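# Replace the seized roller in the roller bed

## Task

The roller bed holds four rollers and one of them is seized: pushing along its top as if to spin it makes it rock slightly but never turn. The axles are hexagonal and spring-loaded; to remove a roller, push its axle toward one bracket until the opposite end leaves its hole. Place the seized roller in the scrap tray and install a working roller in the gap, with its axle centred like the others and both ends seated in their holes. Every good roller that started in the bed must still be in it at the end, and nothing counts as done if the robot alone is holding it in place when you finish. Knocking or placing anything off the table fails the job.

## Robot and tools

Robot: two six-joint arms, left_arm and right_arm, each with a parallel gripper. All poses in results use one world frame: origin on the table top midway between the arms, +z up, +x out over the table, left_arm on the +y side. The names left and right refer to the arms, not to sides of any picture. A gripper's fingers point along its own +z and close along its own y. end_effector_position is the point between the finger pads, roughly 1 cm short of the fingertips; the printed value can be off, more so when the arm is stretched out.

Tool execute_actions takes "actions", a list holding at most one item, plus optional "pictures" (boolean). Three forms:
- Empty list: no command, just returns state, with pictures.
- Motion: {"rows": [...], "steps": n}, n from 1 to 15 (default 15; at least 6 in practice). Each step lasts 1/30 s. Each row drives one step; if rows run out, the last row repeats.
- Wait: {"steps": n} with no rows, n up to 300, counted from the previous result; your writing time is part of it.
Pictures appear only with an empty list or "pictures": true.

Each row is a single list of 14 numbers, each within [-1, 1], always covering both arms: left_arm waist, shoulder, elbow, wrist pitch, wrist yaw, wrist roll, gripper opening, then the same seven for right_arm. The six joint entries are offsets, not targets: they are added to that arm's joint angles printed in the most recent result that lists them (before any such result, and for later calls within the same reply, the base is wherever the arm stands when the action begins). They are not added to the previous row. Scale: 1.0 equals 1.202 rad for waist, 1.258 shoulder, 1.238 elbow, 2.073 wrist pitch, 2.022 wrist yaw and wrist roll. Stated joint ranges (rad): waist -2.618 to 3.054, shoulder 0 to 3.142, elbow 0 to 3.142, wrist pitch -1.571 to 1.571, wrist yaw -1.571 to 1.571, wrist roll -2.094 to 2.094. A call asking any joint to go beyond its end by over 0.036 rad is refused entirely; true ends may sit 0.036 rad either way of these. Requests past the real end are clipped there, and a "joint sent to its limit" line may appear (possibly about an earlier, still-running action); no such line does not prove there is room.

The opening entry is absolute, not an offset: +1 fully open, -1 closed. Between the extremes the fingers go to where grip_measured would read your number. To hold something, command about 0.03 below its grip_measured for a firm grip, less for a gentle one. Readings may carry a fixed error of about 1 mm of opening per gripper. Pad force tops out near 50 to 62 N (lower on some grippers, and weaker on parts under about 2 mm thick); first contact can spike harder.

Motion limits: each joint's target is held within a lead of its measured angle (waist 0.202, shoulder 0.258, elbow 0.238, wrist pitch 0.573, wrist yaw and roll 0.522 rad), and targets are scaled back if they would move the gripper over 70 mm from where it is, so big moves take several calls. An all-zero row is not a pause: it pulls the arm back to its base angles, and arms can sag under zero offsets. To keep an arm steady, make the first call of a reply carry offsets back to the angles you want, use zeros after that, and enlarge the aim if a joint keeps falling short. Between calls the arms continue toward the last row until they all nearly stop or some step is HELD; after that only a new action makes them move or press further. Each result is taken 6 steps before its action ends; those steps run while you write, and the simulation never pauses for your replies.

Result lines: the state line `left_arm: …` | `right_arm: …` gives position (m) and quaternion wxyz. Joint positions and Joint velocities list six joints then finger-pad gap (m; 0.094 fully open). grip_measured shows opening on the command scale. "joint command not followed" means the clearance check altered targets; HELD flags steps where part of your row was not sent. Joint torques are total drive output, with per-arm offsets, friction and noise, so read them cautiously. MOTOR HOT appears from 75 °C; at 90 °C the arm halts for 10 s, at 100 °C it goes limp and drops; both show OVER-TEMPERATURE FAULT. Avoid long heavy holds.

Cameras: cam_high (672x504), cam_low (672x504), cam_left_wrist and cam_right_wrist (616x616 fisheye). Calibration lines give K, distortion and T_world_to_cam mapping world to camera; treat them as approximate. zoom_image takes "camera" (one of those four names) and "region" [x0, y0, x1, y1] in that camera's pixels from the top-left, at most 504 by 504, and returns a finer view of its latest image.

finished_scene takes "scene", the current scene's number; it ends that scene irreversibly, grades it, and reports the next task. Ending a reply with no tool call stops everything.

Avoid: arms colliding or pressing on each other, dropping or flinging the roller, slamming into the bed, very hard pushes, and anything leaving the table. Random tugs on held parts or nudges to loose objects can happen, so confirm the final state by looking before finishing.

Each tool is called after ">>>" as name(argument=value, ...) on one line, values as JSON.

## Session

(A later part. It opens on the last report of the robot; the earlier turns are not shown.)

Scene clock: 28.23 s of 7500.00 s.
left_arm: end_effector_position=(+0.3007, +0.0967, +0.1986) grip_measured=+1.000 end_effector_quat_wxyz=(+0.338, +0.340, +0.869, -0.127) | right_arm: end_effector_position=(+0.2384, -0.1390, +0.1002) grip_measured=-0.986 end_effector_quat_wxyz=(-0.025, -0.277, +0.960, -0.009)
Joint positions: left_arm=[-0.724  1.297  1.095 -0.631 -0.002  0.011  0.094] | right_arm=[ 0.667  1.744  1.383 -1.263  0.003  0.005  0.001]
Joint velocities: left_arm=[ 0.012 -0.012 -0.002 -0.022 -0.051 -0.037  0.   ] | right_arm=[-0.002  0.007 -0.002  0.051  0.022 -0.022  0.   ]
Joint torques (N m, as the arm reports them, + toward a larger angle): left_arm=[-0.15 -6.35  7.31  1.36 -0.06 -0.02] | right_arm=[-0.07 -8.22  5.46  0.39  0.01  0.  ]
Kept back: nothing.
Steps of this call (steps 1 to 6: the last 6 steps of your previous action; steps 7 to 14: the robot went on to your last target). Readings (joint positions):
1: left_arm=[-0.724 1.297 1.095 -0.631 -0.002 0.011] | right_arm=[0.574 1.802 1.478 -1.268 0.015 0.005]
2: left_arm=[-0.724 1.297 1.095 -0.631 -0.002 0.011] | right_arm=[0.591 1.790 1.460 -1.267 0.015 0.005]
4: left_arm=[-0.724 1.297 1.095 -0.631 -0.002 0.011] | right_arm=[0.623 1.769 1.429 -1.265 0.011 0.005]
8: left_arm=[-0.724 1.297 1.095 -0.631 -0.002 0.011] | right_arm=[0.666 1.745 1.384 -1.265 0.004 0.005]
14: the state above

>>> execute_actions(actions=[{"rows": [[0,0,0,0,0,0,1, 0.0123,-0.0281,-0.0255,0.0065,0,0,-1],[0,0,0,0,0,0,1, 0.0256,-0.0367,-0.0349,0.007,0,0,-1],[0,0,0,0,0,0,1, 0.0389,-0.0453,-0.0442,0.0075,0,0,-1],[0,0,0,0,0,0,1, 0.0523,-0.054,-0.0536,0.008,0,0,-1],[0,0,0,0,0,0,1, 0.0656,-0.0626,-0.0629,0.0085,0,0,-1],[0,0,0,0,0,0,1, 0.0789,-0.0712,-0.0723,0.009,0,0,-1],[0,0,0,0,0,0,1, 0.0922,-0.0798,-0.0816,0.0094,0,0,-1],[0,0,0,0,0,0,1, 0.1072,-0.0862,-0.0886,0.0097,0,0,-1],[0,0,0,0,0,0,1, 0.1223,-0.0927,-0.0957,0.01,0,0,-1],[0,0,0,0,0,0,1, 0.1373,-0.0991,-0.1027,0.0103,0,0,-1],[0,0,0,0,0,0,1, 0.1524,-0.1055,-0.1098,0.0107,0,0,-1],[0,0,0,0,0,0,1, 0.1674,-0.1119,-0.1168,0.011,0,0,-1],[0,0,0,0,0,0,1, 0.1825,-0.1184,-0.1239,0.0113,0,0,-1],[0,0,0,0,0,0,1, 0.1975,-0.1248,-0.1309,0.0116,0,0,-1]], "steps": 15}])

>>> execute_actions(actions=[{"steps": 14}], pictures=true)

Scene clock: 29.13 s of 7500.00 s.
left_arm: end_effector_position=(+0.3007, +0.0967, +0.1986) grip_measured=+1.000 end_effector_quat_wxyz=(+0.338, +0.340, +0.869, -0.127) | right_arm: end_effector_position=(+0.2116, -0.1259, +0.1062) grip_measured=-0.987 end_effector_quat_wxyz=(-0.006, -0.326, +0.945, -0.016)
Joint positions: left_arm=[-0.724  1.297  1.095 -0.631 -0.002  0.011  0.094] | right_arm=[ 0.769  1.658  1.31  -1.245  0.025  0.005  0.001]
Joint velocities: left_arm=[-0.022 -0.007 -0.007  0.051  0.051 -0.022  0.   ] | right_arm=[ 0.589 -0.33  -0.305  0.022 -0.037 -0.051 -0.001]
Joint torques (N m, as the arm reports them, + toward a larger angle): left_arm=[-0.1  -6.24  7.05  1.39 -0.11 -0.06] | right_arm=[ 0.85 -6.7   4.88  0.32 -0.07  0.  ]
Steps of this call (steps 1 to 18: the robot went on to your last target; steps 19 to 27: the first 9 steps of this action). Readings (joint positions):
19: left_arm=[-0.724 1.297 1.095 -0.631 -0.002 0.011] | right_arm=[0.668 1.743 1.382 -1.262 0.003 0.005]
20: left_arm=[-0.724 1.297 1.095 -0.631 -0.002 0.011] | right_arm=[0.671 1.739 1.377 -1.258 0.004 0.005]
22: left_arm=[-0.724 1.297 1.095 -0.631 -0.002 0.011] | right_arm=[0.690 1.723 1.358 -1.254 0.004 0.005]
26: left_arm=[-0.724 1.297 1.095 -0.631 -0.002 0.011] | right_arm=[0.750 1.671 1.321 -1.245 0.028 0.005]
27: the state above

Scene clock: 29.60 s of 7500.00 s.
left_arm: end_effector_position=(+0.3007, +0.0967, +0.1986) grip_measured=+1.000 end_effector_quat_wxyz=(+0.338, +0.340, +0.869, -0.127) | right_arm: end_effector_position=(+0.1704, -0.1078, +0.1012) grip_measured=-0.987 end_effector_quat_wxyz=(-0.020, -0.389, +0.921, -0.012)
Joint positions: left_arm=[-0.724  1.297  1.095 -0.631 -0.002  0.011  0.094] | right_arm=[ 0.905  1.612  1.241 -1.245  0.007  0.005  0.001]
Joint velocities: left_arm=[-0.002  0.002  0.007 -0.037  0.022  0.022  0.   ] | right_arm=[-0.017 -0.017  0.007 -0.022  0.095  0.081 -0.   ]
Joint torques (N m, as the arm reports them, + toward a larger angle): left_arm=[ 0.   -6.44  7.13  1.38  0.01  0.01] | right_arm=[ 0.14 -7.11  5.54  0.33 -0.03  0.  ]
Kept back: nothing.
Steps of this call (steps 1 to 6: the last 6 steps of your previous action; steps 7 to 14: the robot went on to your last target). Readings (joint positions):
1: left_arm=[-0.724 1.297 1.095 -0.631 -0.002 0.011] | right_arm=[0.790 1.648 1.300 -1.245 0.023 0.005]
2: left_arm=[-0.724 1.297 1.095 -0.631 -0.002 0.011] | right_arm=[0.811 1.640 1.289 -1.245 0.020 0.005]
4: left_arm=[-0.724 1.297 1.095 -0.631 -0.002 0.011] | right_arm=[0.852 1.629 1.269 -1.245 0.015 0.005]
8: left_arm=[-0.724 1.297 1.095 -0.631 -0.002 0.011] | right_arm=[0.904 1.614 1.241 -1.245 0.008 0.005]
14: the state above
camera_calibration (this result's frames):
cam_left_wrist: T_world_to_cam=[[-0.77575, -0.573732, -0.262762, 0.345903], [-0.549319, 0.818899, -0.16629, 0.145588], [0.310582, 0.0153405, -0.950423, 0.196825], [0, 0, 0, 1]] pos_world=[0.287178, 0.0762144, 0.302168]
cam_right_wrist: T_world_to_cam=[[0.789464, -0.608463, 0.0807466, -0.212718], [-0.460665, -0.500419, 0.733054, -0.0209192], [-0.405629, -0.615917, -0.67536, 0.177367], [0, 0, 0, 1]] pos_world=[0.230241, -0.0306556, 0.152298]

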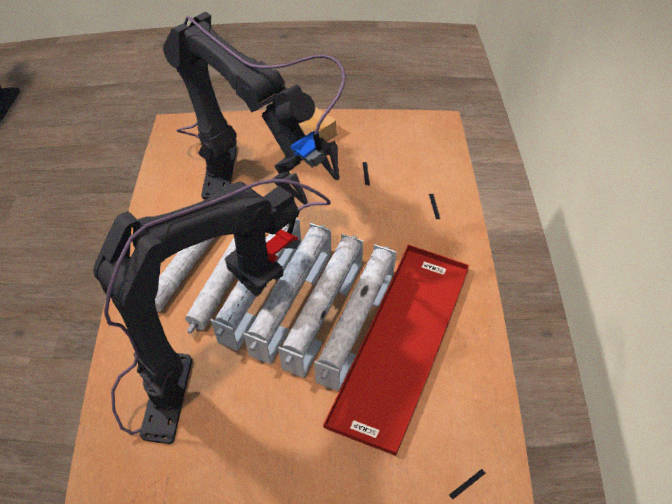

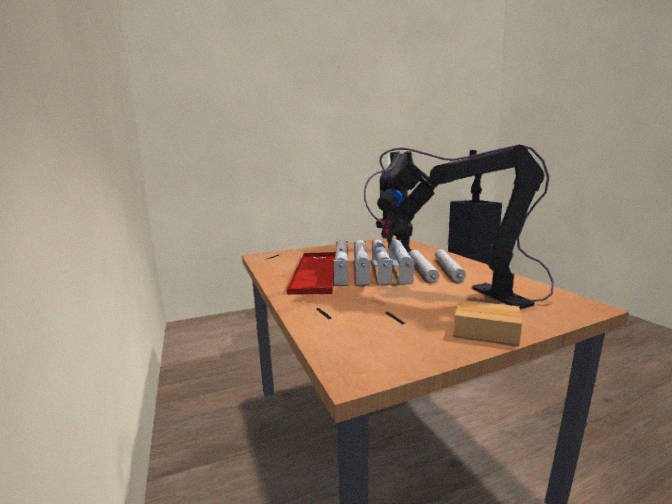

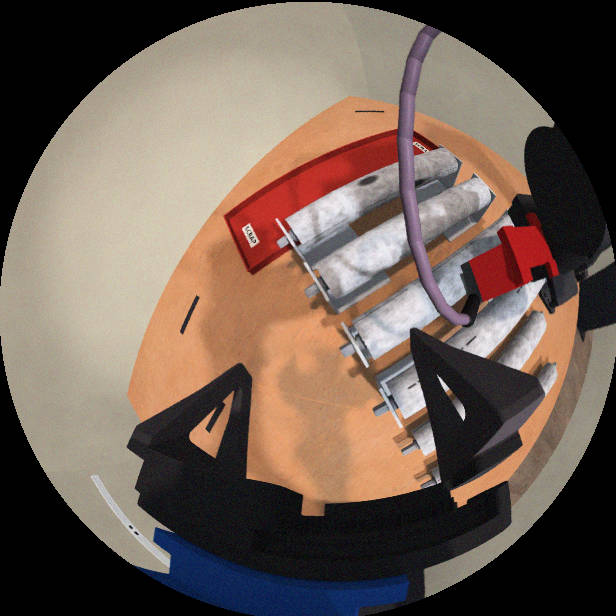

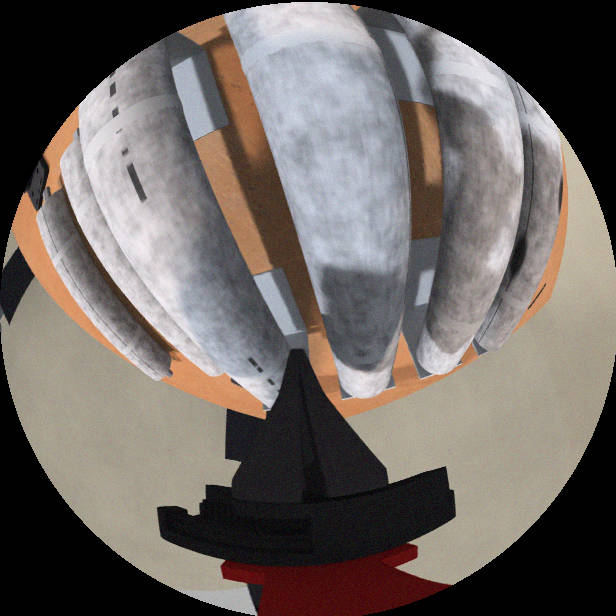

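>>> execute_actions(actions=[{"rows": [[0,0,0,0,0,0,1, 0.0169,-0.0246,-0.0208,0.003,0,0,-1],[0,0,0,0,0,0,1, 0.0338,-0.0292,-0.0254,0.003,0,0,-1],[0,0,0,0,0,0,1, 0.0507,-0.0339,-0.03,0.003,0,0,-1],[0,0,0,0,0,0,1, 0.0675,-0.0385,-0.0347,0.003,0,0,-1],[0,0,0,0,0,0,1, 0.0844,-0.0432,-0.0393,0.003,0,0,-1],[0,0,0,0,0,0,1, 0.1013,-0.0478,-0.0439,0.003,0,0,-1],[0,0,0,0,0,0,1, 0.1182,-0.0525,-0.0485,0.003,0,0,-1],[0,0,0,0,0,0,1, 0.1366,-0.055,-0.051,0.003,0,0,-1],[0,0,0,0,0,0,1, 0.155,-0.0575,-0.0535,0.003,0,0,-1],[0,0,0,0,0,0,1, 0.1733,-0.06,-0.056,0.003,0,0,-1],[0,0,0,0,0,0,1, 0.1917,-0.0625,-0.0585,0.003,0,0,-1],[0,0,0,0,0,0,1, 0.21,-0.065,-0.061,0.003,0,0,-1]], "steps": 15}])

>>> execute_actions(actions=[{"steps": 12}], pictures=true)

Scene clock: 30.60 s of 7500.00 s.
left_arm: end_effector_position=(+0.3007, +0.0967, +0.1986) grip_measured=+1.000 end_effector_quat_wxyz=(+0.338, +0.340, +0.869, -0.127) | right_arm: end_effector_position=(+0.1423, -0.0921, +0.1059) grip_measured=-0.987 end_effector_quat_wxyz=(-0.003, -0.451, +0.892, -0.019)
Joint positions: left_arm=[-0.724  1.297  1.095 -0.631 -0.002  0.011  0.094] | right_arm=[ 1.04   1.564  1.211 -1.24   0.031  0.004  0.001]
Joint velocities: left_arm=[-0.017 -0.002  0.002  0.022  0.007  0.022  0.   ] | right_arm=[ 0.676 -0.212 -0.149 -0.007 -0.11  -0.037 -0.001]
Joint torques (N m, as the arm reports them, + toward a larger angle): left_arm=[-0.25 -6.29  7.04  1.4  -0.03  0.01] | right_arm=[ 0.83 -5.93  4.78  0.31 -0.1  -0.01]
Steps of this call (steps 1 to 21: the robot went on to your last target; steps 22 to 30: the first 9 steps of this action). Readings (joint positions):
22: left_arm=[-0.724 1.297 1.095 -0.631 -0.002 0.011] | right_arm=[0.906 1.612 1.241 -1.245 0.007 0.005]
23: left_arm=[-0.724 1.297 1.095 -0.631 -0.002 0.011] | right_arm=[0.912 1.611 1.240 -1.245 0.008 0.005]
25: left_arm=[-0.724 1.297 1.095 -0.631 -0.002 0.011] | right_arm=[0.939 1.602 1.230 -1.243 0.009 0.005]
29: left_arm=[-0.724 1.297 1.095 -0.631 -0.002 0.011] | right_arm=[1.018 1.571 1.215 -1.240 0.033 0.004]
30: the state above

Scene clock: 31.00 s of 7500.00 s.
left_arm: end_effector_position=(+0.3007, +0.0967, +0.1986) grip_measured=+1.000 end_effector_quat_wxyz=(+0.338, +0.340, +0.869, -0.127) | right_arm: end_effector_position=(+0.1099, -0.0793, +0.1019) grip_measured=-0.987 end_effector_quat_wxyz=(-0.014, -0.503, +0.864, -0.014)
Joint positions: left_arm=[-0.724  1.297  1.095 -0.631 -0.002  0.011  0.094] | right_arm=[ 1.158  1.554  1.185 -1.24   0.011  0.004  0.001]
Joint velocities: left_arm=[-0.002  0.007  0.007 -0.007  0.051  0.007  0.   ] | right_arm=[-0.002 -0.007 -0.002 -0.051  0.007 -0.066 -0.001]
Joint torques (N m, as the arm reports them, + toward a larger angle): left_arm=[-0.05 -6.46  7.22  1.4  -0.03 -0.04] | right_arm=[ 0.07 -6.54  5.42  0.29  0.    0.01]
Kept back: nothing.
Steps of this call (steps 1 to 6: the last 6 steps of your previous action; steps 7 to 12: the robot went on to your last target). Readings (joint positions):
1: left_arm=[-0.724 1.297 1.095 -0.631 -0.002 0.011] | right_arm=[1.064 1.559 1.206 -1.240 0.028 0.004]
2: left_arm=[-0.724 1.297 1.095 -0.631 -0.002 0.011] | right_arm=[1.089 1.556 1.201 -1.240 0.025 0.004]
4: left_arm=[-0.724 1.297 1.095 -0.631 -0.002 0.011] | right_arm=[1.135 1.554 1.192 -1.240 0.019 0.004]
8: left_arm=[-0.724 1.297 1.095 -0.631 -0.002 0.011] | right_arm=[1.158 1.554 1.185 -1.240 0.011 0.004]
12: the state above
camera_calibration (this result's frames):
cam_left_wrist: T_world_to_cam=[[-0.77575, -0.573732, -0.262762, 0.345903], [-0.549319, 0.818899, -0.16629, 0.145588], [0.310582, 0.0153405, -0.950423, 0.196825], [0, 0, 0, 1]] pos_world=[0.287178, 0.0762144, 0.302168]
cam_right_wrist: T_world_to_cam=[[0.916224, -0.3914, 0.0856713, -0.144929], [-0.32571, -0.603066, 0.728165, -0.0574706], [-0.233339, -0.695066, -0.680026, 0.146147], [0, 0, 0, 1]] pos_world=[0.14817, 0.0101982, 0.153648]

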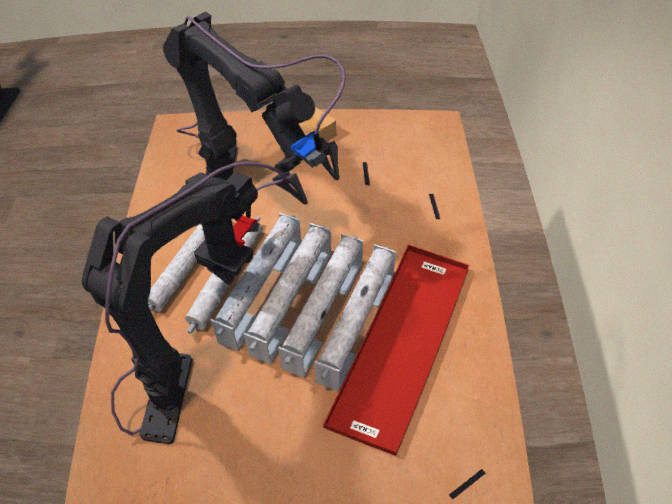

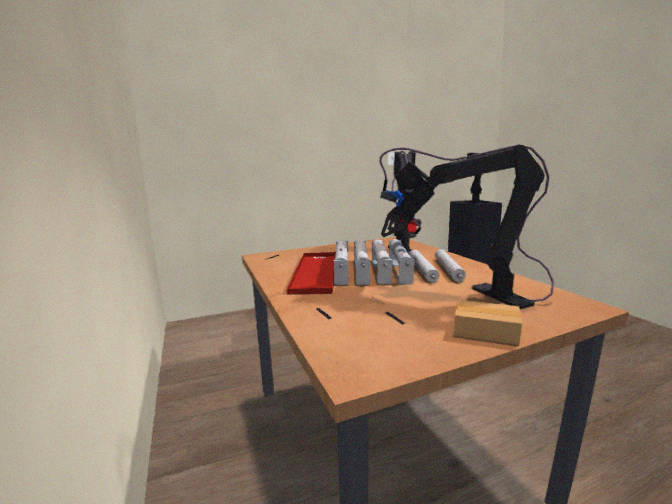

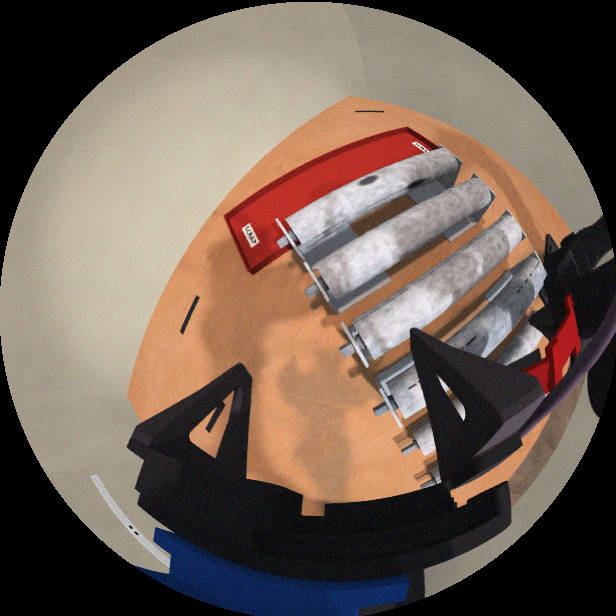

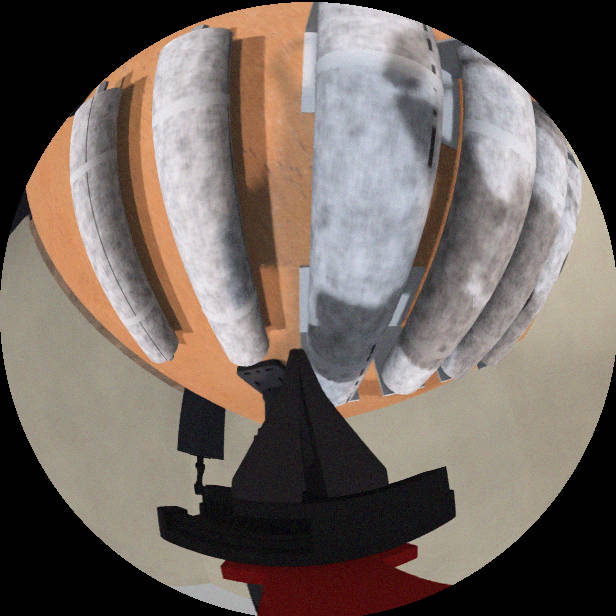

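>>> zoom_image(camera="cam_left_wrist", region=[260, 130, 570, 440])

Region (260, 130, 570, 440) of cam_left_wrist's 616x616 image, scaled by 1.626, with more detail than that image has.

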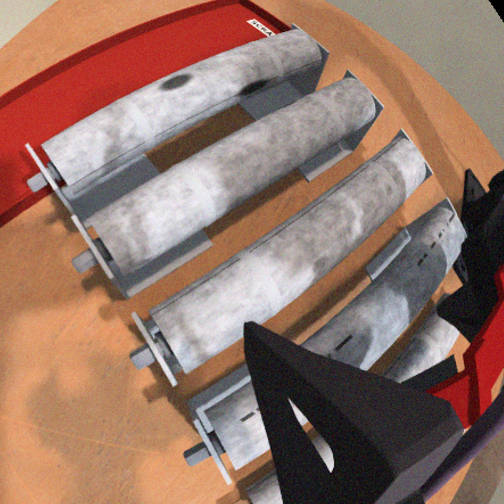

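>>> zoom_image(camera="cam_left_wrist", region=[330, 310, 450, 500])

Region (330, 310, 450, 500) of cam_left_wrist's 616x616 image, scaled by 2.653, with more detail than that image has; it fills the left 318 columns of this view, and the rest is white.

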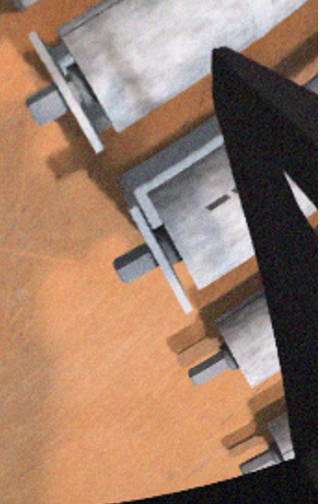

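>>> zoom_image(camera="cam_low", region=[370, 250, 470, 290])

>>> zoom_image(camera="cam_high", region=[180, 300, 300, 380])

Region (370, 250, 470, 290) of cam_low's 672x504 image, scaled by 5.040, with more detail than that image has; it fills the top 202 rows of this view, and the rest is white.

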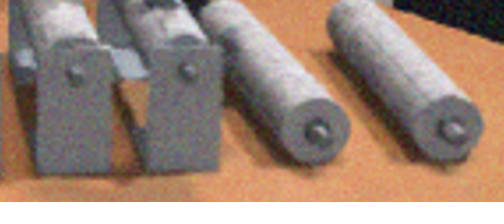

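Region (180, 300, 300, 380) of cam_high's 672x504 image, scaled by 4.200, with more detail than that image has.

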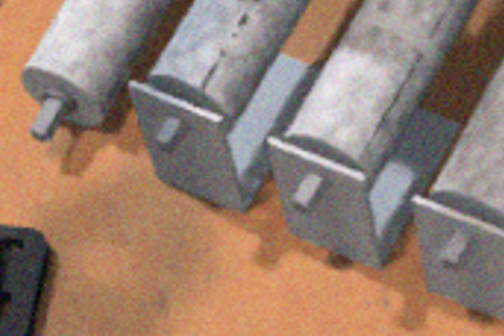

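>>> execute_actions(actions=[{"rows": [[0.05,0,0,-0.02,0,0.07,0.9, 0,0,0.03,-0.01,-0.005,0,-1],[0.1,0,0,-0.04,0,0.14,0.8, 0,0,0.06,-0.02,-0.005,0,-1],[0.16,0,0,-0.06,0,0.21,0.7, 0,0,0.09,-0.035,-0.005,0,-1],[0.22,0,0,-0.08,0,0.28,0.6, -0.01,0.01,0.11,-0.045,-0.005,0,-1],[0.28,0,0,-0.1,0,0.35,0.5, -0.06,0.036,0.14,-0.049,-0.005,0,-1],[0.34,0,0,-0.12,0.03,0.42,0.4, -0.11,0.063,0.17,-0.052,-0.005,0,-1],[0.4,0,0,-0.14,0.08,0.49,0.3, -0.16,0.09,0.2,-0.056,-0.005,0,-1],[0.44,0,0,-0.16,0.13,0.56,0.2, -0.21,0.116,0.23,-0.06,-0.005,0,-1],[0.4767,0,0,-0.18,0.18,0.63,0.1, -0.26,0.143,0.26,-0.063,-0.005,0,-1],[0.4767,0,0,-0.2,0.23,0.7,0, -0.31,0.17,0.29,-0.067,-0.005,0,-1],[0.4767,0,0,-0.22,0.28,0.77,-0.1, -0.36,0.196,0.32,-0.071,-0.005,0,-1],[0.4767,0,0,-0.235,0.33,0.84,-0.2, -0.41,0.223,0.35,-0.074,-0.005,0,-1],[0.4767,0,0,-0.249,0.39,0.9,-0.3, -0.46,0.25,0.38,-0.078,-0.005,0,-1],[0.4767,0,0,-0.249,0.44,0.95,-0.36, -0.51,0.276,0.415,-0.082,-0.005,0,-1],[0.4767,0,0,-0.249,0.492,1.0,-0.36, -0.5608,0.303,0.4446,-0.0855,-0.005,0,-1]], "steps": 15}])

>>> execute_actions(actions=[{"steps": 24}])

Scene clock: 39.20 s of 7500.00 s.
left_arm: end_effector_position=(+0.3411, +0.2410, +0.1713) grip_measured=+0.154 end_effector_quat_wxyz=(+0.275, +0.459, +0.845, +0.007) | right_arm: end_effector_position=(+0.1722, -0.0719, +0.1379) grip_measured=-0.987 end_effector_quat_wxyz=(+0.007, -0.421, +0.907, +0.009)
Joint positions: left_arm=[-0.242  1.297  1.095 -0.821  0.114  0.708  0.054] | right_arm=[ 0.974  1.648  1.426 -1.328 -0.01   0.004  0.001]
Joint velocities: left_arm=[ 1.917  0.032 -0.012 -1.121  1.414  2.835 -0.103] | right_arm=[-1.761  0.935  1.204 -0.11  -0.007 -0.022 -0.   ]
Joint torques (N m, as the arm reports them, + toward a larger angle): left_arm=[-1.91 -5.65  7.13  0.9   0.37 -0.02] | right_arm=[-1.5  -4.07  7.93  0.15  0.13 -0.02]
Steps of this call (steps 1 to 30: the robot went on to your last target; steps 31 to 90: nothing new was sent; then 4.90 s passed at rest; steps 91 to 99: the first 9 steps of this action). Readings (joint positions):
91: left_arm=[-0.718 1.297 1.095 -0.633 0.000 0.031] | right_arm=[1.158 1.554 1.185 -1.241 0.010 0.004]
92: left_arm=[-0.699 1.297 1.095 -0.641 0.005 0.076] | right_arm=[1.158 1.555 1.190 -1.248 0.010 0.004]
94: left_arm=[-0.606 1.297 1.095 -0.675 0.013 0.222] | right_arm=[1.158 1.559 1.229 -1.278 0.009 0.004]
98: left_arm=[-0.313 1.297 1.095 -0.786 0.069 0.610] | right_arm=[1.035 1.618 1.384 -1.324 -0.009 0.004]
99: the state above

Scene clock: 40.00 s of 7500.00 s.
left_arm: end_effector_position=(+0.2437, +0.1608, +0.2153) grip_measured=-0.357 end_effector_quat_wxyz=(+0.433, +0.806, +0.358, -0.187) | right_arm: end_effector_position=(+0.3078, -0.1713, +0.1147) grip_measured=-0.987 end_effector_quat_wxyz=(-0.039, -0.188, +0.981, -0.011)
Joint positions: left_arm=[-0.147  1.297  1.095 -1.122  0.96   2.017  0.03 ] | right_arm=[ 0.483  1.949  1.703 -1.405  0.006  0.004  0.001]
Joint velocities: left_arm=[ 0.002 -0.007  0.002 -0.022  0.051  0.081  0.001] | right_arm=[-0.012  0.002  0.007  0.051 -0.007 -0.007  0.001]
Joint torques (N m, as the arm reports them, + toward a larger angle): left_arm=[-0.33 -5.25  6.45  0.34  0.69 -0.07] | right_arm=[ 0.12 -9.19  9.86  0.09 -0.03  0.  ]
Kept back: nothing.
Steps of this call (steps 1 to 6: the last 6 steps of your previous action; steps 7 to 24: the robot went on to your last target). Readings (joint positions):
1: left_arm=[-0.185 1.297 1.095 -0.858 0.165 0.806] | right_arm=[0.911 1.682 1.466 -1.331 -0.010 0.004]
2: left_arm=[-0.149 1.297 1.095 -0.897 0.225 0.905] | right_arm=[0.846 1.719 1.504 -1.333 -0.009 0.004]
4: left_arm=[-0.133 1.297 1.095 -0.975 0.378 1.102] | right_arm=[0.720 1.796 1.575 -1.341 -0.008 0.004]
8: left_arm=[-0.146 1.297 1.095 -1.075 0.715 1.500] | right_arm=[0.500 1.930 1.692 -1.355 0.001 0.004]
24: the state above

>>> execute_actions(actions=[{"rows": [[-0.003,0.02,-0.008,-0.014,0.02,0.012,-0.36, 0,0.0,0.026,-0.005,-0.003,0,-1],[-0.003,0.05,-0.008,-0.016,0.024,0.015,-0.36, 0,0.011,0.026,-0.005,-0.003,0,-1],[-0.003,0.085,-0.008,-0.018,0.028,0.018,-0.36, 0,0.022,0.026,-0.004,-0.003,0,-1],[-0.003,0.12,-0.008,-0.021,0.032,0.021,-0.36, 0,0.033,0.026,-0.003,-0.003,0,-1],[-0.003,0.155,-0.008,-0.021,0.035,0.021,-0.36, 0,0.0445,0.026,-0.003,-0.003,0,-1],[-0.003,0.19,-0.008,-0.021,0.035,0.021,-0.36, -0.01,0.0517,0.0373,0.001,-0.003,0,-1],[-0.003,0.225,-0.008,-0.021,0.035,0.021,-0.36, -0.02,0.0588,0.0486,0.005,-0.003,0,-1],[-0.003,0.26,-0.008,-0.021,0.035,0.021,-0.36, -0.03,0.066,0.06,0.009,-0.003,0,-1],[-0.003,0.295,-0.008,-0.021,0.035,0.021,-0.36, -0.04,0.073,0.071,0.013,-0.003,0,-1],[-0.003,0.33,-0.008,-0.021,0.035,0.021,-0.36, -0.05,0.08,0.0825,0.0165,-0.003,0,-1],[-0.003,0.365,-0.008,-0.021,0.035,0.021,-0.36, -0.06,0.0874,0.094,0.02,-0.003,0,-1],[-0.003,0.4,-0.008,-0.021,0.035,0.021,-0.36, -0.07,0.0945,0.105,0.024,-0.003,0,-1],[-0.003,0.43,-0.008,-0.021,0.035,0.021,-0.36, -0.08,0.1017,0.1164,0.028,-0.003,0,-1],[-0.003,0.455,-0.008,-0.021,0.035,0.021,-0.36, -0.09,0.109,0.128,0.032,-0.003,0,-1],[-0.003,0.47,-0.008,-0.021,0.035,0.021,-0.36, -0.0988,0.116,0.139,0.036,-0.003,0,-1]], "steps": 15}])

>>> execute_actions(actions=[{"steps": 18}], pictures=true)

Scene clock: 42.23 s of 7500.00 s.
left_arm: end_effector_position=(+0.2583, +0.1543, +0.1567) grip_measured=-0.357 end_effector_quat_wxyz=(+0.378, +0.779, +0.403, -0.298) | right_arm: end_effector_position=(+0.3163, -0.1724, +0.1014) grip_measured=-0.987 end_effector_quat_wxyz=(-0.054, -0.182, +0.982, -0.012)
Joint positions: left_arm=[-0.147  1.575  1.095 -1.139  1.003  2.053  0.03 ] | right_arm=[ 0.47   2.011  1.735 -1.405  0.004  0.004  0.001]
Joint velocities: left_arm=[ 0.012  1.448  0.012  0.037  0.095 -0.051 -0.   ] | right_arm=[-0.247  0.432  0.339  0.081 -0.037  0.022 -0.   ]
Joint torques (N m, as the arm reports them, + toward a larger angle): left_arm=[-0.27 -7.56  5.39 -0.09  0.64 -0.03] | right_arm=[-1.43 -8.45 10.    0.32  0.03  0.01]
Steps of this call (steps 1 to 30: the robot went on to your last target; steps 31 to 58: nothing new was sent; steps 59 to 67: the first 9 steps of this action). Readings (joint positions):
59: left_arm=[-0.147 1.297 1.095 -1.123 0.968 2.034] | right_arm=[0.483 1.949 1.703 -1.406 0.006 0.004]
60: left_arm=[-0.147 1.303 1.095 -1.126 0.972 2.036] | right_arm=[0.483 1.949 1.703 -1.406 0.006 0.004]
62: left_arm=[-0.147 1.342 1.095 -1.133 0.986 2.043] | right_arm=[0.483 1.953 1.703 -1.406 0.006 0.004]
66: left_arm=[-0.147 1.524 1.095 -1.138 1.002 2.052] | right_arm=[0.477 1.996 1.724 -1.407 0.005 0.004]
67: the state above

Scene clock: 42.83 s of 7500.00 s.
left_arm: end_effector_position=(+0.2570, +0.1540, +0.0809) grip_measured=-0.357 end_effector_quat_wxyz=(+0.289, +0.729, +0.466, -0.410) | right_arm: end_effector_position=(+0.3689, -0.1970, +0.1006) grip_measured=-0.987 end_effector_quat_wxyz=(-0.006, -0.128, +0.992, +0.002)
Joint positions: left_arm=[-0.147  1.896  1.095 -1.147  1.008  2.055  0.03 ] | right_arm=[ 0.361  2.086  1.849 -1.344 -0.006  0.004  0.001]
Joint velocities: left_arm=[ 0.012 -0.012  0.017 -0.007  0.022  0.037 -0.001] | right_arm=[-0.007  0.012  0.027  0.007 -0.066 -0.022 -0.   ]
Joint torques (N m, as the arm reports them, + toward a larger angle): left_arm=[ -0.32 -11.09   4.05  -0.57   0.62  -0.02] | right_arm=[ 0.25 -8.91  9.43  0.43  0.07 -0.01]
Kept back: nothing.
Steps of this call (steps 1 to 6: the last 6 steps of your previous action; steps 7 to 18: the robot went on to your last target). Readings (joint positions):
1: left_arm=[-0.147 1.626 1.095 -1.139 1.003 2.054] | right_arm=[0.460 2.025 1.747 -1.401 0.003 0.004]
2: left_arm=[-0.147 1.674 1.095 -1.140 1.004 2.055] | right_arm=[0.448 2.038 1.760 -1.399 -0.001 0.004]
4: left_arm=[-0.147 1.762 1.095 -1.141 1.005 2.055] | right_arm=[0.429 2.051 1.785 -1.417 -0.032 0.004]
8: left_arm=[-0.147 1.886 1.095 -1.141 1.005 2.055] | right_arm=[0.390 2.062 1.838 -1.405 -0.033 0.004]
18: the state above
camera_calibration (this result's frames):
cam_left_wrist: T_world_to_cam=[[-0.820351, 0.462726, -0.336018, 0.171726], [0.5713, 0.689153, -0.445741, -0.19033], [0.0253116, -0.557632, -0.829703, 0.249428], [0, 0, 0, 1]] pos_world=[0.243297, 0.190793, 0.179816]
cam_right_wrist: T_world_to_cam=[[0.357924, -0.930968, 0.0720303, -0.327129], [-0.675335, -0.204825, 0.708498, 0.166203], [-0.644835, -0.302233, -0.702028, 0.35535], [0, 0, 0, 1]] pos_world=[0.458472, -0.163106, 0.155274]

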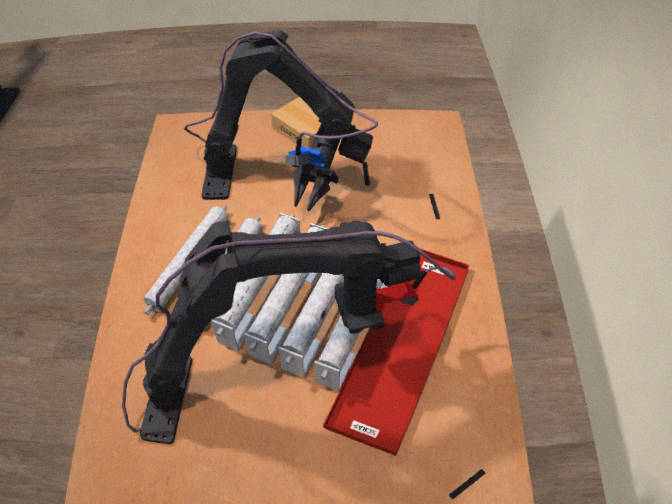

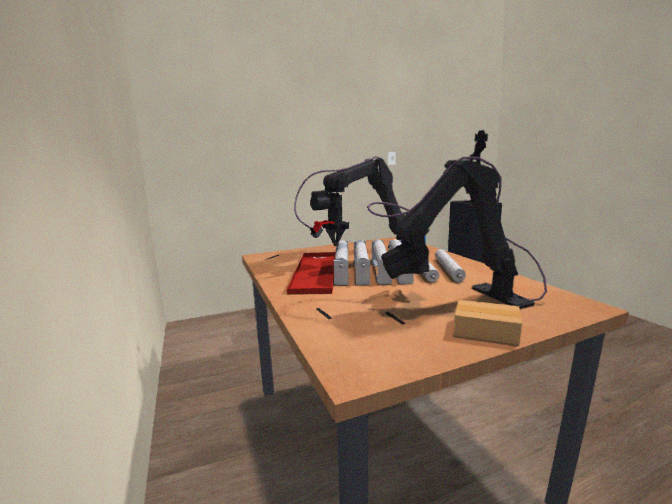

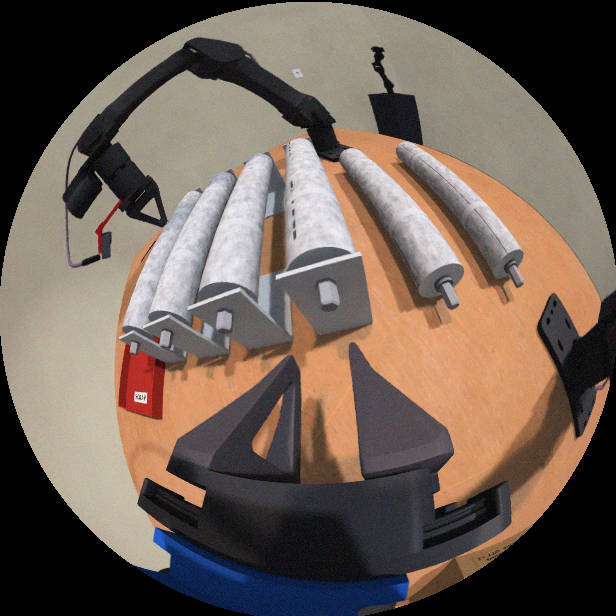

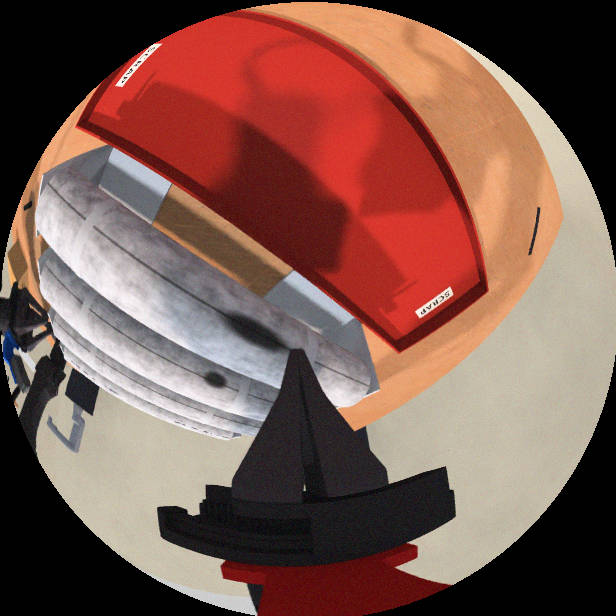

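Roller 4 turned, so roller 1 (nearest the spares) is the seized one. Let me look closely at the axle.

>>> zoom_image(camera="cam_left_wrist", region=[260, 230, 400, 380])

>>> zoom_image(camera="cam_left_wrist", region=[400, 220, 540, 330])

Region (260, 230, 400, 380) of cam_left_wrist's 616x616 image, scaled by 3.360, with more detail than that image has; it fills the left 470 columns of this view, and the rest is white.

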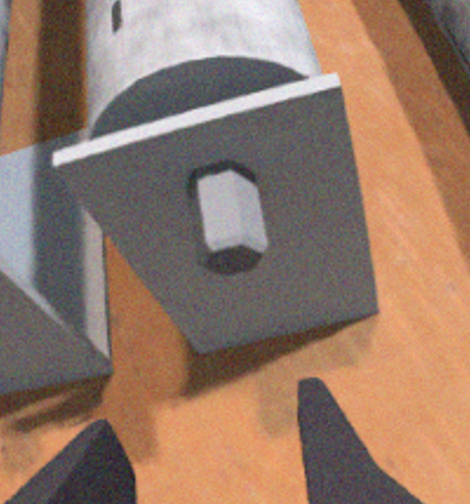

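Region (400, 220, 540, 330) of cam_left_wrist's 616x616 image, scaled by 3.600, with more detail than that image has; it fills the top 396 rows of this view, and the rest is white.

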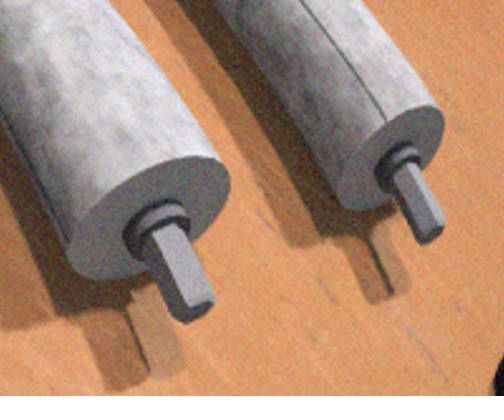

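>>> execute_actions(actions=[{"rows": [[0,-0.02,-0.025,0.025,0.012,0,-0.36, 0,-0.03,0.02,0,0.003,0,-1],[0,-0.04,-0.05,0.05,0.014,-0.003,-0.36, 0,-0.06,0.02,0,0.003,-0.01,-1],[0,-0.06,-0.075,0.075,0.016,-0.006,-0.36, 0,-0.09,0.02,0,0.003,-0.02,-1],[0,-0.08,-0.1,0.1,0.018,-0.01,-0.36, 0.02,-0.11,0.0,0,0.003,-0.03,-1],[0,-0.1,-0.125,0.125,0.02,-0.014,-0.36, 0.07,-0.13,-0.03,0,0.003,-0.04,-0.8],[0,-0.12,-0.15,0.15,0.021,-0.018,-0.36, 0.125,-0.15,-0.06,0,0.003,-0.05,-0.6],[0,-0.14,-0.175,0.175,0.022,-0.022,-0.36, 0.18,-0.17,-0.09,0,0.003,-0.06,-0.4],[0,-0.16,-0.2,0.2,0.023,-0.026,-0.36, 0.235,-0.19,-0.12,0,0.003,-0.07,-0.2],[0,-0.18,-0.225,0.225,0.024,-0.03,-0.36, 0.29,-0.21,-0.15,0,0.003,-0.08,0],[-0.005,-0.2,-0.25,0.25,0.025,-0.034,-0.36, 0.345,-0.23,-0.18,0,0.003,-0.088,0.2],[-0.01,-0.22,-0.275,0.275,0.026,-0.038,-0.36, 0.4,-0.25,-0.21,0,0.003,-0.088,0.4],[-0.015,-0.24,-0.3,0.295,0.027,-0.042,-0.36, 0.455,-0.27,-0.24,0,0.003,-0.088,0.4],[-0.02,-0.255,-0.32,0.31,0.028,-0.046,-0.36, 0.51,-0.29,-0.27,0,0.003,-0.088,0.4],[-0.025,-0.265,-0.335,0.32,0.028,-0.048,-0.36, 0.56,-0.305,-0.295,0,0.003,-0.088,0.4],[-0.032,-0.272,-0.345,0.325,0.028,-0.049,-0.36, 0.597,-0.3188,-0.316,0,0.003,-0.088,0.4]], "steps": 15}])

>>> execute_actions(actions=[{"steps": 22}], pictures=true)

Scene clock: 48.87 s of 7500.00 s.
left_arm: end_effector_position=(+0.2463, +0.1544, +0.0742) grip_measured=-0.357 end_effector_quat_wxyz=(+0.355, +0.757, +0.430, -0.341) | right_arm: end_effector_position=(+0.3328, -0.1462, +0.1511) grip_measured=-0.113 end_effector_quat_wxyz=(+0.058, -0.244, +0.968, +0.004)
Joint positions: left_arm=[-0.147  1.733  0.887 -0.871  1.022  2.03   0.03 ] | right_arm=[ 0.523  1.892  1.766 -1.329  0.013 -0.072  0.042]
Joint velocities: left_arm=[ 0.002 -0.779 -0.886  1.326  0.007 -0.154  0.001] | right_arm=[ 1.668 -0.96  -0.755  0.095 -0.037 -0.462  0.222]
Joint torques (N m, as the arm reports them, + toward a larger angle): left_arm=[ -0.04 -10.15   3.8   -0.08   0.73  -0.14] | right_arm=[ 1.32 -7.92  4.06  0.2  -0.06 -0.08]
Steps of this call (steps 1 to 15: the robot went on to your last target; steps 16 to 90: nothing new was sent; then 2.73 s passed at rest; steps 91 to 99: the first 9 steps of this action). Readings (joint positions):
91: left_arm=[-0.147 1.896 1.093 -1.143 1.008 2.055] | right_arm=[0.361 2.085 1.849 -1.342 -0.006 0.004]
92: left_arm=[-0.147 1.892 1.085 -1.124 1.010 2.055] | right_arm=[0.361 2.081 1.849 -1.342 -0.006 0.002]
94: left_arm=[-0.147 1.862 1.043 -1.063 1.013 2.053] | right_arm=[0.362 2.056 1.849 -1.342 -0.005 -0.011]
98: left_arm=[-0.147 1.760 0.918 -0.914 1.020 2.036] | right_arm=[0.467 1.926 1.790 -1.332 0.013 -0.058]
99: the state above

Scene clock: 49.60 s of 7500.00 s.
left_arm: end_effector_position=(+0.2489, +0.1442, +0.0731) grip_measured=-0.357 end_effector_quat_wxyz=(+0.440, +0.786, +0.361, -0.240) | right_arm: end_effector_position=(+0.1527, -0.0454, +0.1328) grip_measured=+0.397 end_effector_quat_wxyz=(-0.003, -0.543, +0.840, +0.002)
Joint positions: left_arm=[-0.18   1.575  0.687 -0.474  1.037  1.97   0.03 ] | right_arm=[ 1.081  1.708  1.473 -1.339 -0.006 -0.167  0.066]
Joint velocities: left_arm=[ 0.002 -0.002  0.002  0.037 -0.007 -0.022 -0.   ] | right_arm=[ 0.032  0.012 -0.017 -0.007  0.051 -0.022  0.001]
Joint torques (N m, as the arm reports them, + toward a larger angle): left_arm=[-0.47 -9.04  3.81  0.48  0.7  -0.12] | right_arm=[-0.11 -7.95  6.    0.27  0.04 -0.05]
Kept back: nothing.
Steps of this call (steps 1 to 6: the last 6 steps of your previous action; steps 7 to 22: the robot went on to your last target). Readings (joint positions):
1: left_arm=[-0.147 1.707 0.857 -0.826 1.024 2.024] | right_arm=[0.585 1.861 1.738 -1.326 0.013 -0.088]
2: left_arm=[-0.147 1.682 0.826 -0.779 1.026 2.017] | right_arm=[0.649 1.833 1.705 -1.324 0.012 -0.101]
4: left_arm=[-0.151 1.632 0.767 -0.687 1.029 2.003] | right_arm=[0.785 1.784 1.631 -1.321 0.008 -0.122]
8: left_arm=[-0.175 1.576 0.693 -0.568 1.034 1.984] | right_arm=[1.050 1.724 1.496 -1.327 -0.003 -0.149]
22: the state above
camera_calibration (this result's frames):
cam_left_wrist: T_world_to_cam=[[-0.552312, 0.388166, -0.737752, 0.140367], [0.724097, 0.661902, -0.193831, -0.234961], [0.413081, -0.641259, -0.646646, 0.139812], [0, 0, 0, 1]] pos_world=[0.189907, 0.190691, 0.148423]
cam_right_wrist: T_world_to_cam=[[0.948955, -0.306928, 0.0726665, -0.172934], [-0.267048, -0.659234, 0.70292, -0.0537603], [-0.167841, -0.686444, -0.707548, 0.194782], [0, 0, 0, 1]] pos_world=[0.182442, 0.0451884, 0.188173]

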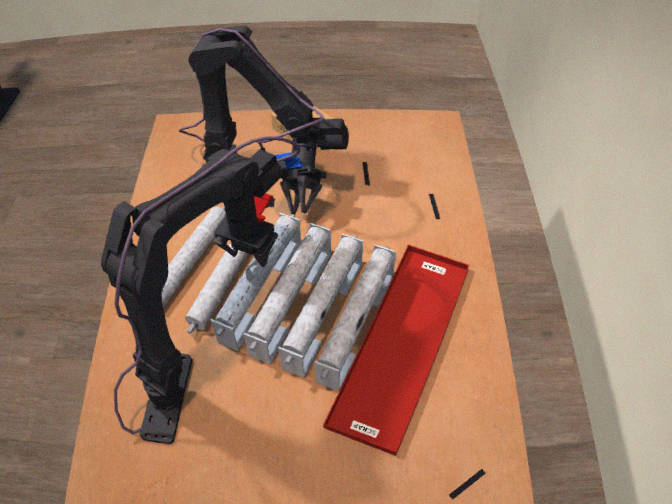

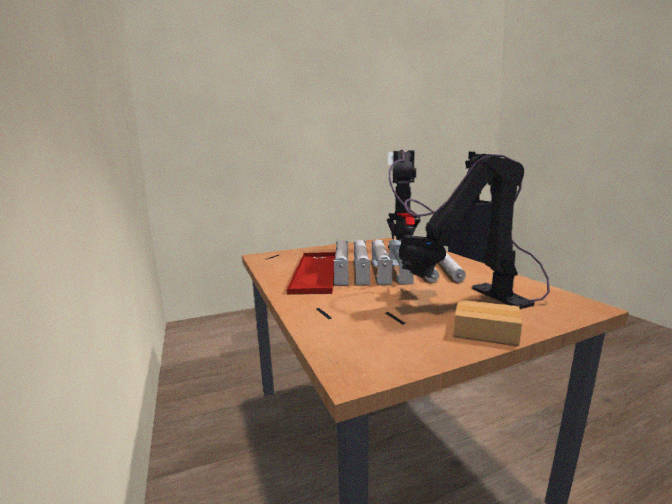

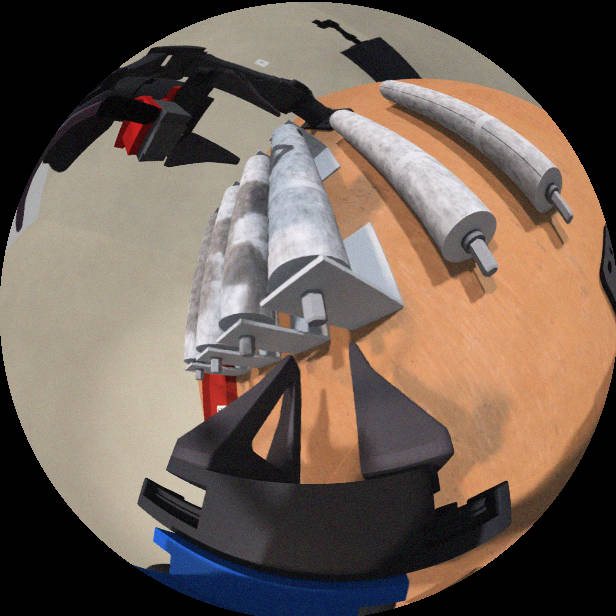

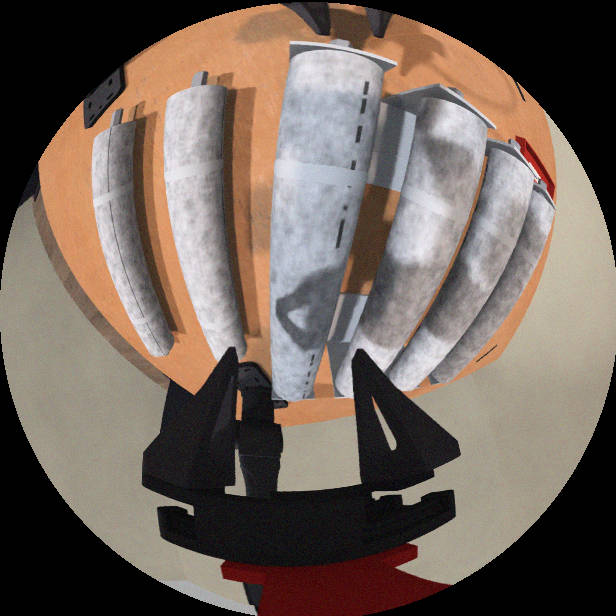

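>>> zoom_image(camera="cam_left_wrist", region=[250, 240, 420, 400])

Region (250, 240, 420, 400) of cam_left_wrist's 616x616 image, scaled by 2.965, with more detail than that image has; it fills the top 474 rows of this view, and the rest is white.

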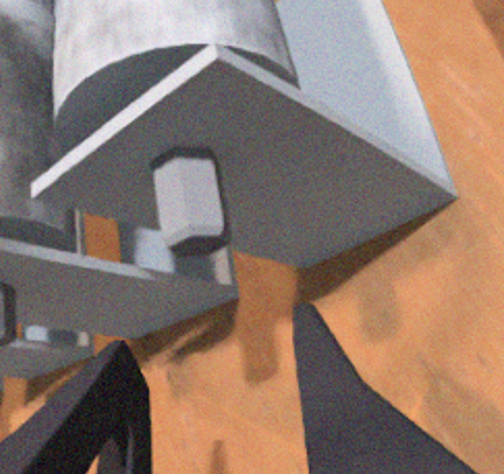

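>>> zoom_image(camera="cam_right_wrist", region=[210, 230, 390, 410])

Region (210, 230, 390, 410) of cam_right_wrist's 616x616 image, scaled by 2.800, with more detail than that image has.

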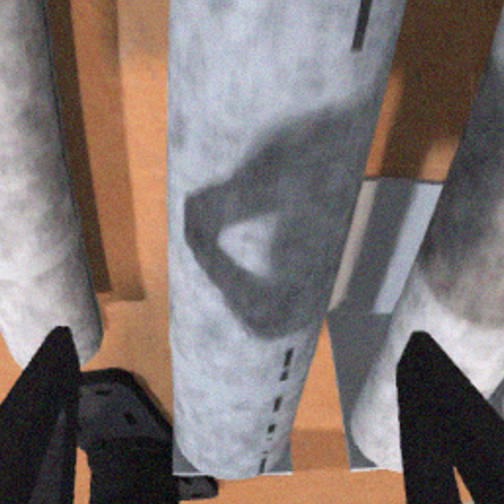

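>>> execute_actions(actions=[{"rows": [[-0.009,-0.02,-0.019,0.006,0.013,-0.015,-0.36, -0.008,-0.015,-0.012,0,0.004,-0.006,0.4],[-0.014,-0.024,-0.023,0.012,0.012,-0.023,-0.36, -0.015,-0.012,-0.012,0.005,0.004,-0.01,0.4],[-0.02,-0.027,-0.027,0.018,0.01,-0.031,-0.36, -0.019,-0.008,-0.02,0.015,0.004,-0.0134,0.4],[-0.026,-0.031,-0.031,0.024,0.009,-0.039,-0.36, -0.019,-0.004,-0.034,0.025,0.004,-0.0134,0.4],[-0.032,-0.035,-0.035,0.03,0.008,-0.047,-0.36, -0.019,0,-0.049,0.035,0.004,-0.0134,0.4],[-0.038,-0.039,-0.039,0.036,0.006,-0.055,-0.36, -0.019,0.004,-0.064,0.045,0.004,-0.0134,0.4],[-0.044,-0.043,-0.043,0.042,0.005,-0.063,-0.36, -0.019,0.008,-0.079,0.055,0.004,-0.0134,0.4],[-0.05,-0.046,-0.047,0.048,0.004,-0.071,-0.36, -0.019,0.011,-0.094,0.065,0.004,-0.0134,0.4],[-0.056,-0.05,-0.051,0.054,0.002,-0.079,-0.36, -0.019,0.014,-0.109,0.075,0.004,-0.0134,0.4],[-0.062,-0.053,-0.055,0.06,0.001,-0.087,-0.36, -0.019,0.017,-0.124,0.085,0.004,-0.0134,0.4],[-0.068,-0.056,-0.058,0.065,0,-0.094,-0.36, -0.019,0.02,-0.139,0.095,0.004,-0.0134,0.4],[-0.074,-0.059,-0.061,0.0714,-0.001,-0.1,-0.36, -0.019,0.023,-0.154,0.105,0.004,-0.0134,0.4],[-0.08,-0.061,-0.063,0.0714,-0.002,-0.1,-0.36, -0.019,0.026,-0.168,0.115,0.004,-0.0134,0.4],[-0.085,-0.063,-0.065,0.0714,-0.003,-0.1,-0.36, -0.019,0.029,-0.18,0.1235,0.004,-0.0134,0.4],[-0.0899,-0.064,-0.0668,0.0714,-0.0035,-0.1,-0.36, -0.019,0.031,-0.1906,0.1235,0.004,-0.0134,0.4]], "steps": 15}])

>>> execute_actions(actions=[{"steps": 20}], pictures=true)

Scene clock: 55.07 s of 7500.00 s.
left_arm: end_effector_position=(+0.2417, +0.1335, +0.0757) grip_measured=-0.357 end_effector_quat_wxyz=(+0.442, +0.784, +0.360, -0.246) | right_arm: end_effector_position=(+0.1572, -0.0493, +0.1128) grip_measured=+0.397 end_effector_quat_wxyz=(-0.002, -0.543, +0.840, +0.000)
Joint positions: left_arm=[-0.226  1.542  0.654 -0.403  1.037  1.882  0.03 ] | right_arm=[ 1.064  1.708  1.393 -1.26  -0.003 -0.183  0.066]
Joint velocities: left_arm=[-0.198 -0.125 -0.164  0.344 -0.007 -0.476 -0.   ] | right_arm=[ 0.022 -0.012 -0.618  0.491 -0.037 -0.037  0.   ]
Joint torques (N m, as the arm reports them, + toward a larger angle): left_arm=[-0.62 -9.    3.85  0.53  0.49 -0.13] | right_arm=[-0.35 -5.39  5.65  0.38  0.05 -0.08]
Steps of this call (steps 1 to 30: the robot went on to your last target; steps 31 to 90: nothing new was sent; then 2.17 s passed at rest; steps 91 to 99: the first 9 steps of this action). Readings (joint positions):
91: left_arm=[-0.180 1.575 0.687 -0.469 1.038 1.966] | right_arm=[1.081 1.708 1.473 -1.339 -0.005 -0.168]
92: left_arm=[-0.180 1.575 0.687 -0.465 1.038 1.961] | right_arm=[1.080 1.708 1.473 -1.339 -0.005 -0.170]
94: left_arm=[-0.188 1.569 0.682 -0.450 1.038 1.944] | right_arm=[1.074 1.708 1.470 -1.331 -0.005 -0.176]
98: left_arm=[-0.218 1.546 0.659 -0.414 1.038 1.896] | right_arm=[1.064 1.708 1.414 -1.275 -0.003 -0.183]
99: the state above

Scene clock: 55.73 s of 7500.00 s.
left_arm: end_effector_position=(+0.2358, +0.1218, +0.0767) grip_measured=-0.357 end_effector_quat_wxyz=(+0.440, +0.783, +0.362, -0.249) | right_arm: end_effector_position=(+0.1559, -0.0511, +0.0666) grip_measured=+0.397 end_effector_quat_wxyz=(-0.011, -0.544, +0.839, -0.003)
Joint positions: left_arm=[-0.281  1.516  0.626 -0.323  1.023  1.781  0.03 ] | right_arm=[ 1.064  1.745  1.25  -1.097 -0.003 -0.187  0.066]
Joint velocities: left_arm=[-0.002 -0.012  0.002  0.022  0.022 -0.066 -0.   ] | right_arm=[ 0.002 -0.007  0.007 -0.066 -0.007  0.022 -0.001]
Joint torques (N m, as the arm reports them, + toward a larger angle): left_arm=[-0.46 -8.83  4.07  0.66  0.48 -0.15] | right_arm=[-0.35 -6.45  5.79  0.41  0.06 -0.06]
Kept back: nothing.
Steps of this call (steps 1 to 6: the last 6 steps of your previous action; steps 7 to 20: the robot went on to your last target). Readings (joint positions):
1: left_arm=[-0.234 1.537 0.649 -0.393 1.036 1.867] | right_arm=[1.064 1.709 1.373 -1.244 -0.003 -0.185]
2: left_arm=[-0.241 1.533 0.644 -0.382 1.035 1.853] | right_arm=[1.064 1.711 1.354 -1.228 -0.003 -0.185]
4: left_arm=[-0.255 1.526 0.636 -0.361 1.032 1.827] | right_arm=[1.064 1.719 1.316 -1.192 -0.003 -0.186]
8: left_arm=[-0.278 1.517 0.627 -0.338 1.027 1.799] | right_arm=[1.064 1.739 1.259 -1.137 -0.003 -0.187]
20: the state above
camera_calibration (this result's frames):
cam_left_wrist: T_world_to_cam=[[-0.562553, 0.383509, -0.732431, 0.147069], [0.723428, 0.657199, -0.211522, -0.207864], [0.400232, -0.648853, -0.647151, 0.137267], [0, 0, 0, 1]] pos_world=[0.17817, 0.169271, 0.152582]
cam_right_wrist: T_world_to_cam=[[0.950451, -0.302827, 0.0702785, -0.17282], [-0.259529, -0.648477, 0.715627, -0.0116273], [-0.171138, -0.698408, -0.694938, 0.143602], [0, 0, 0, 1]] pos_world=[0.185814, 0.0404181, 0.120261]

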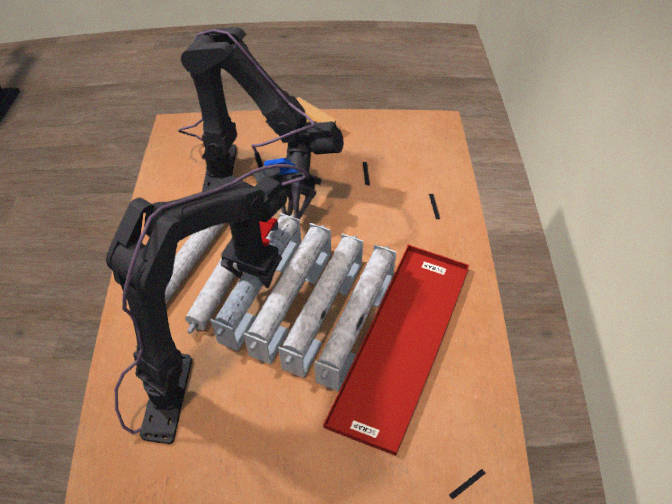

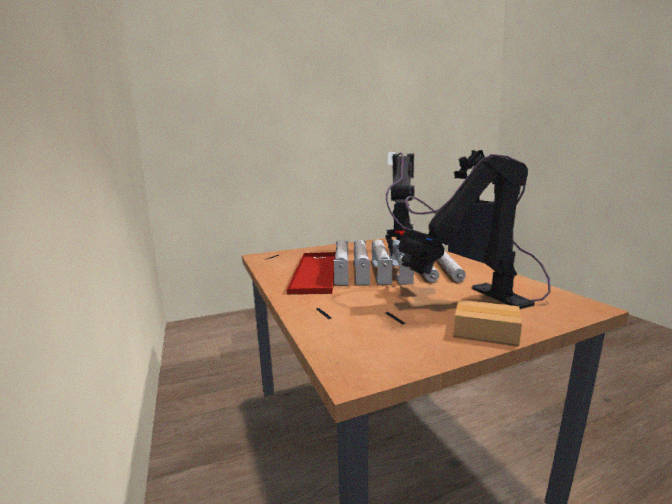

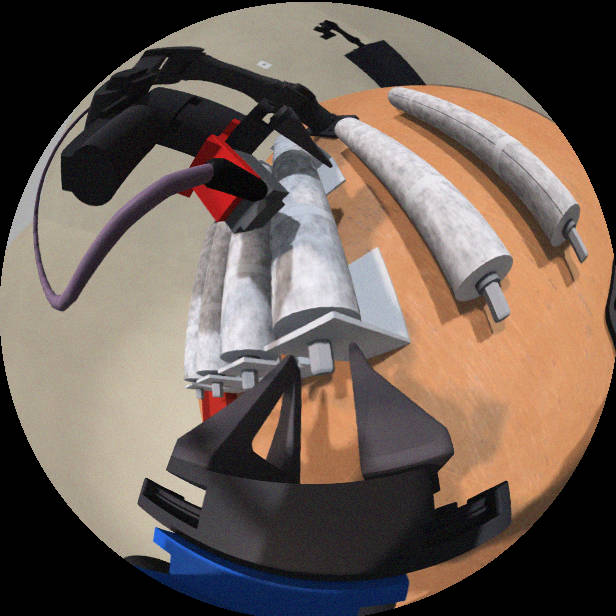

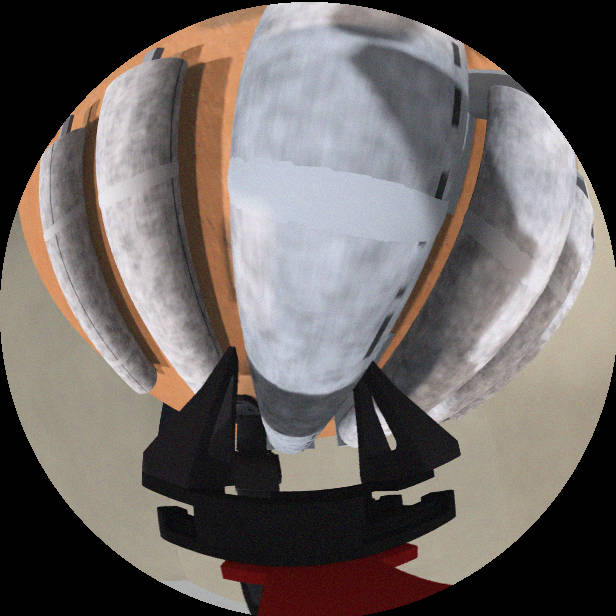

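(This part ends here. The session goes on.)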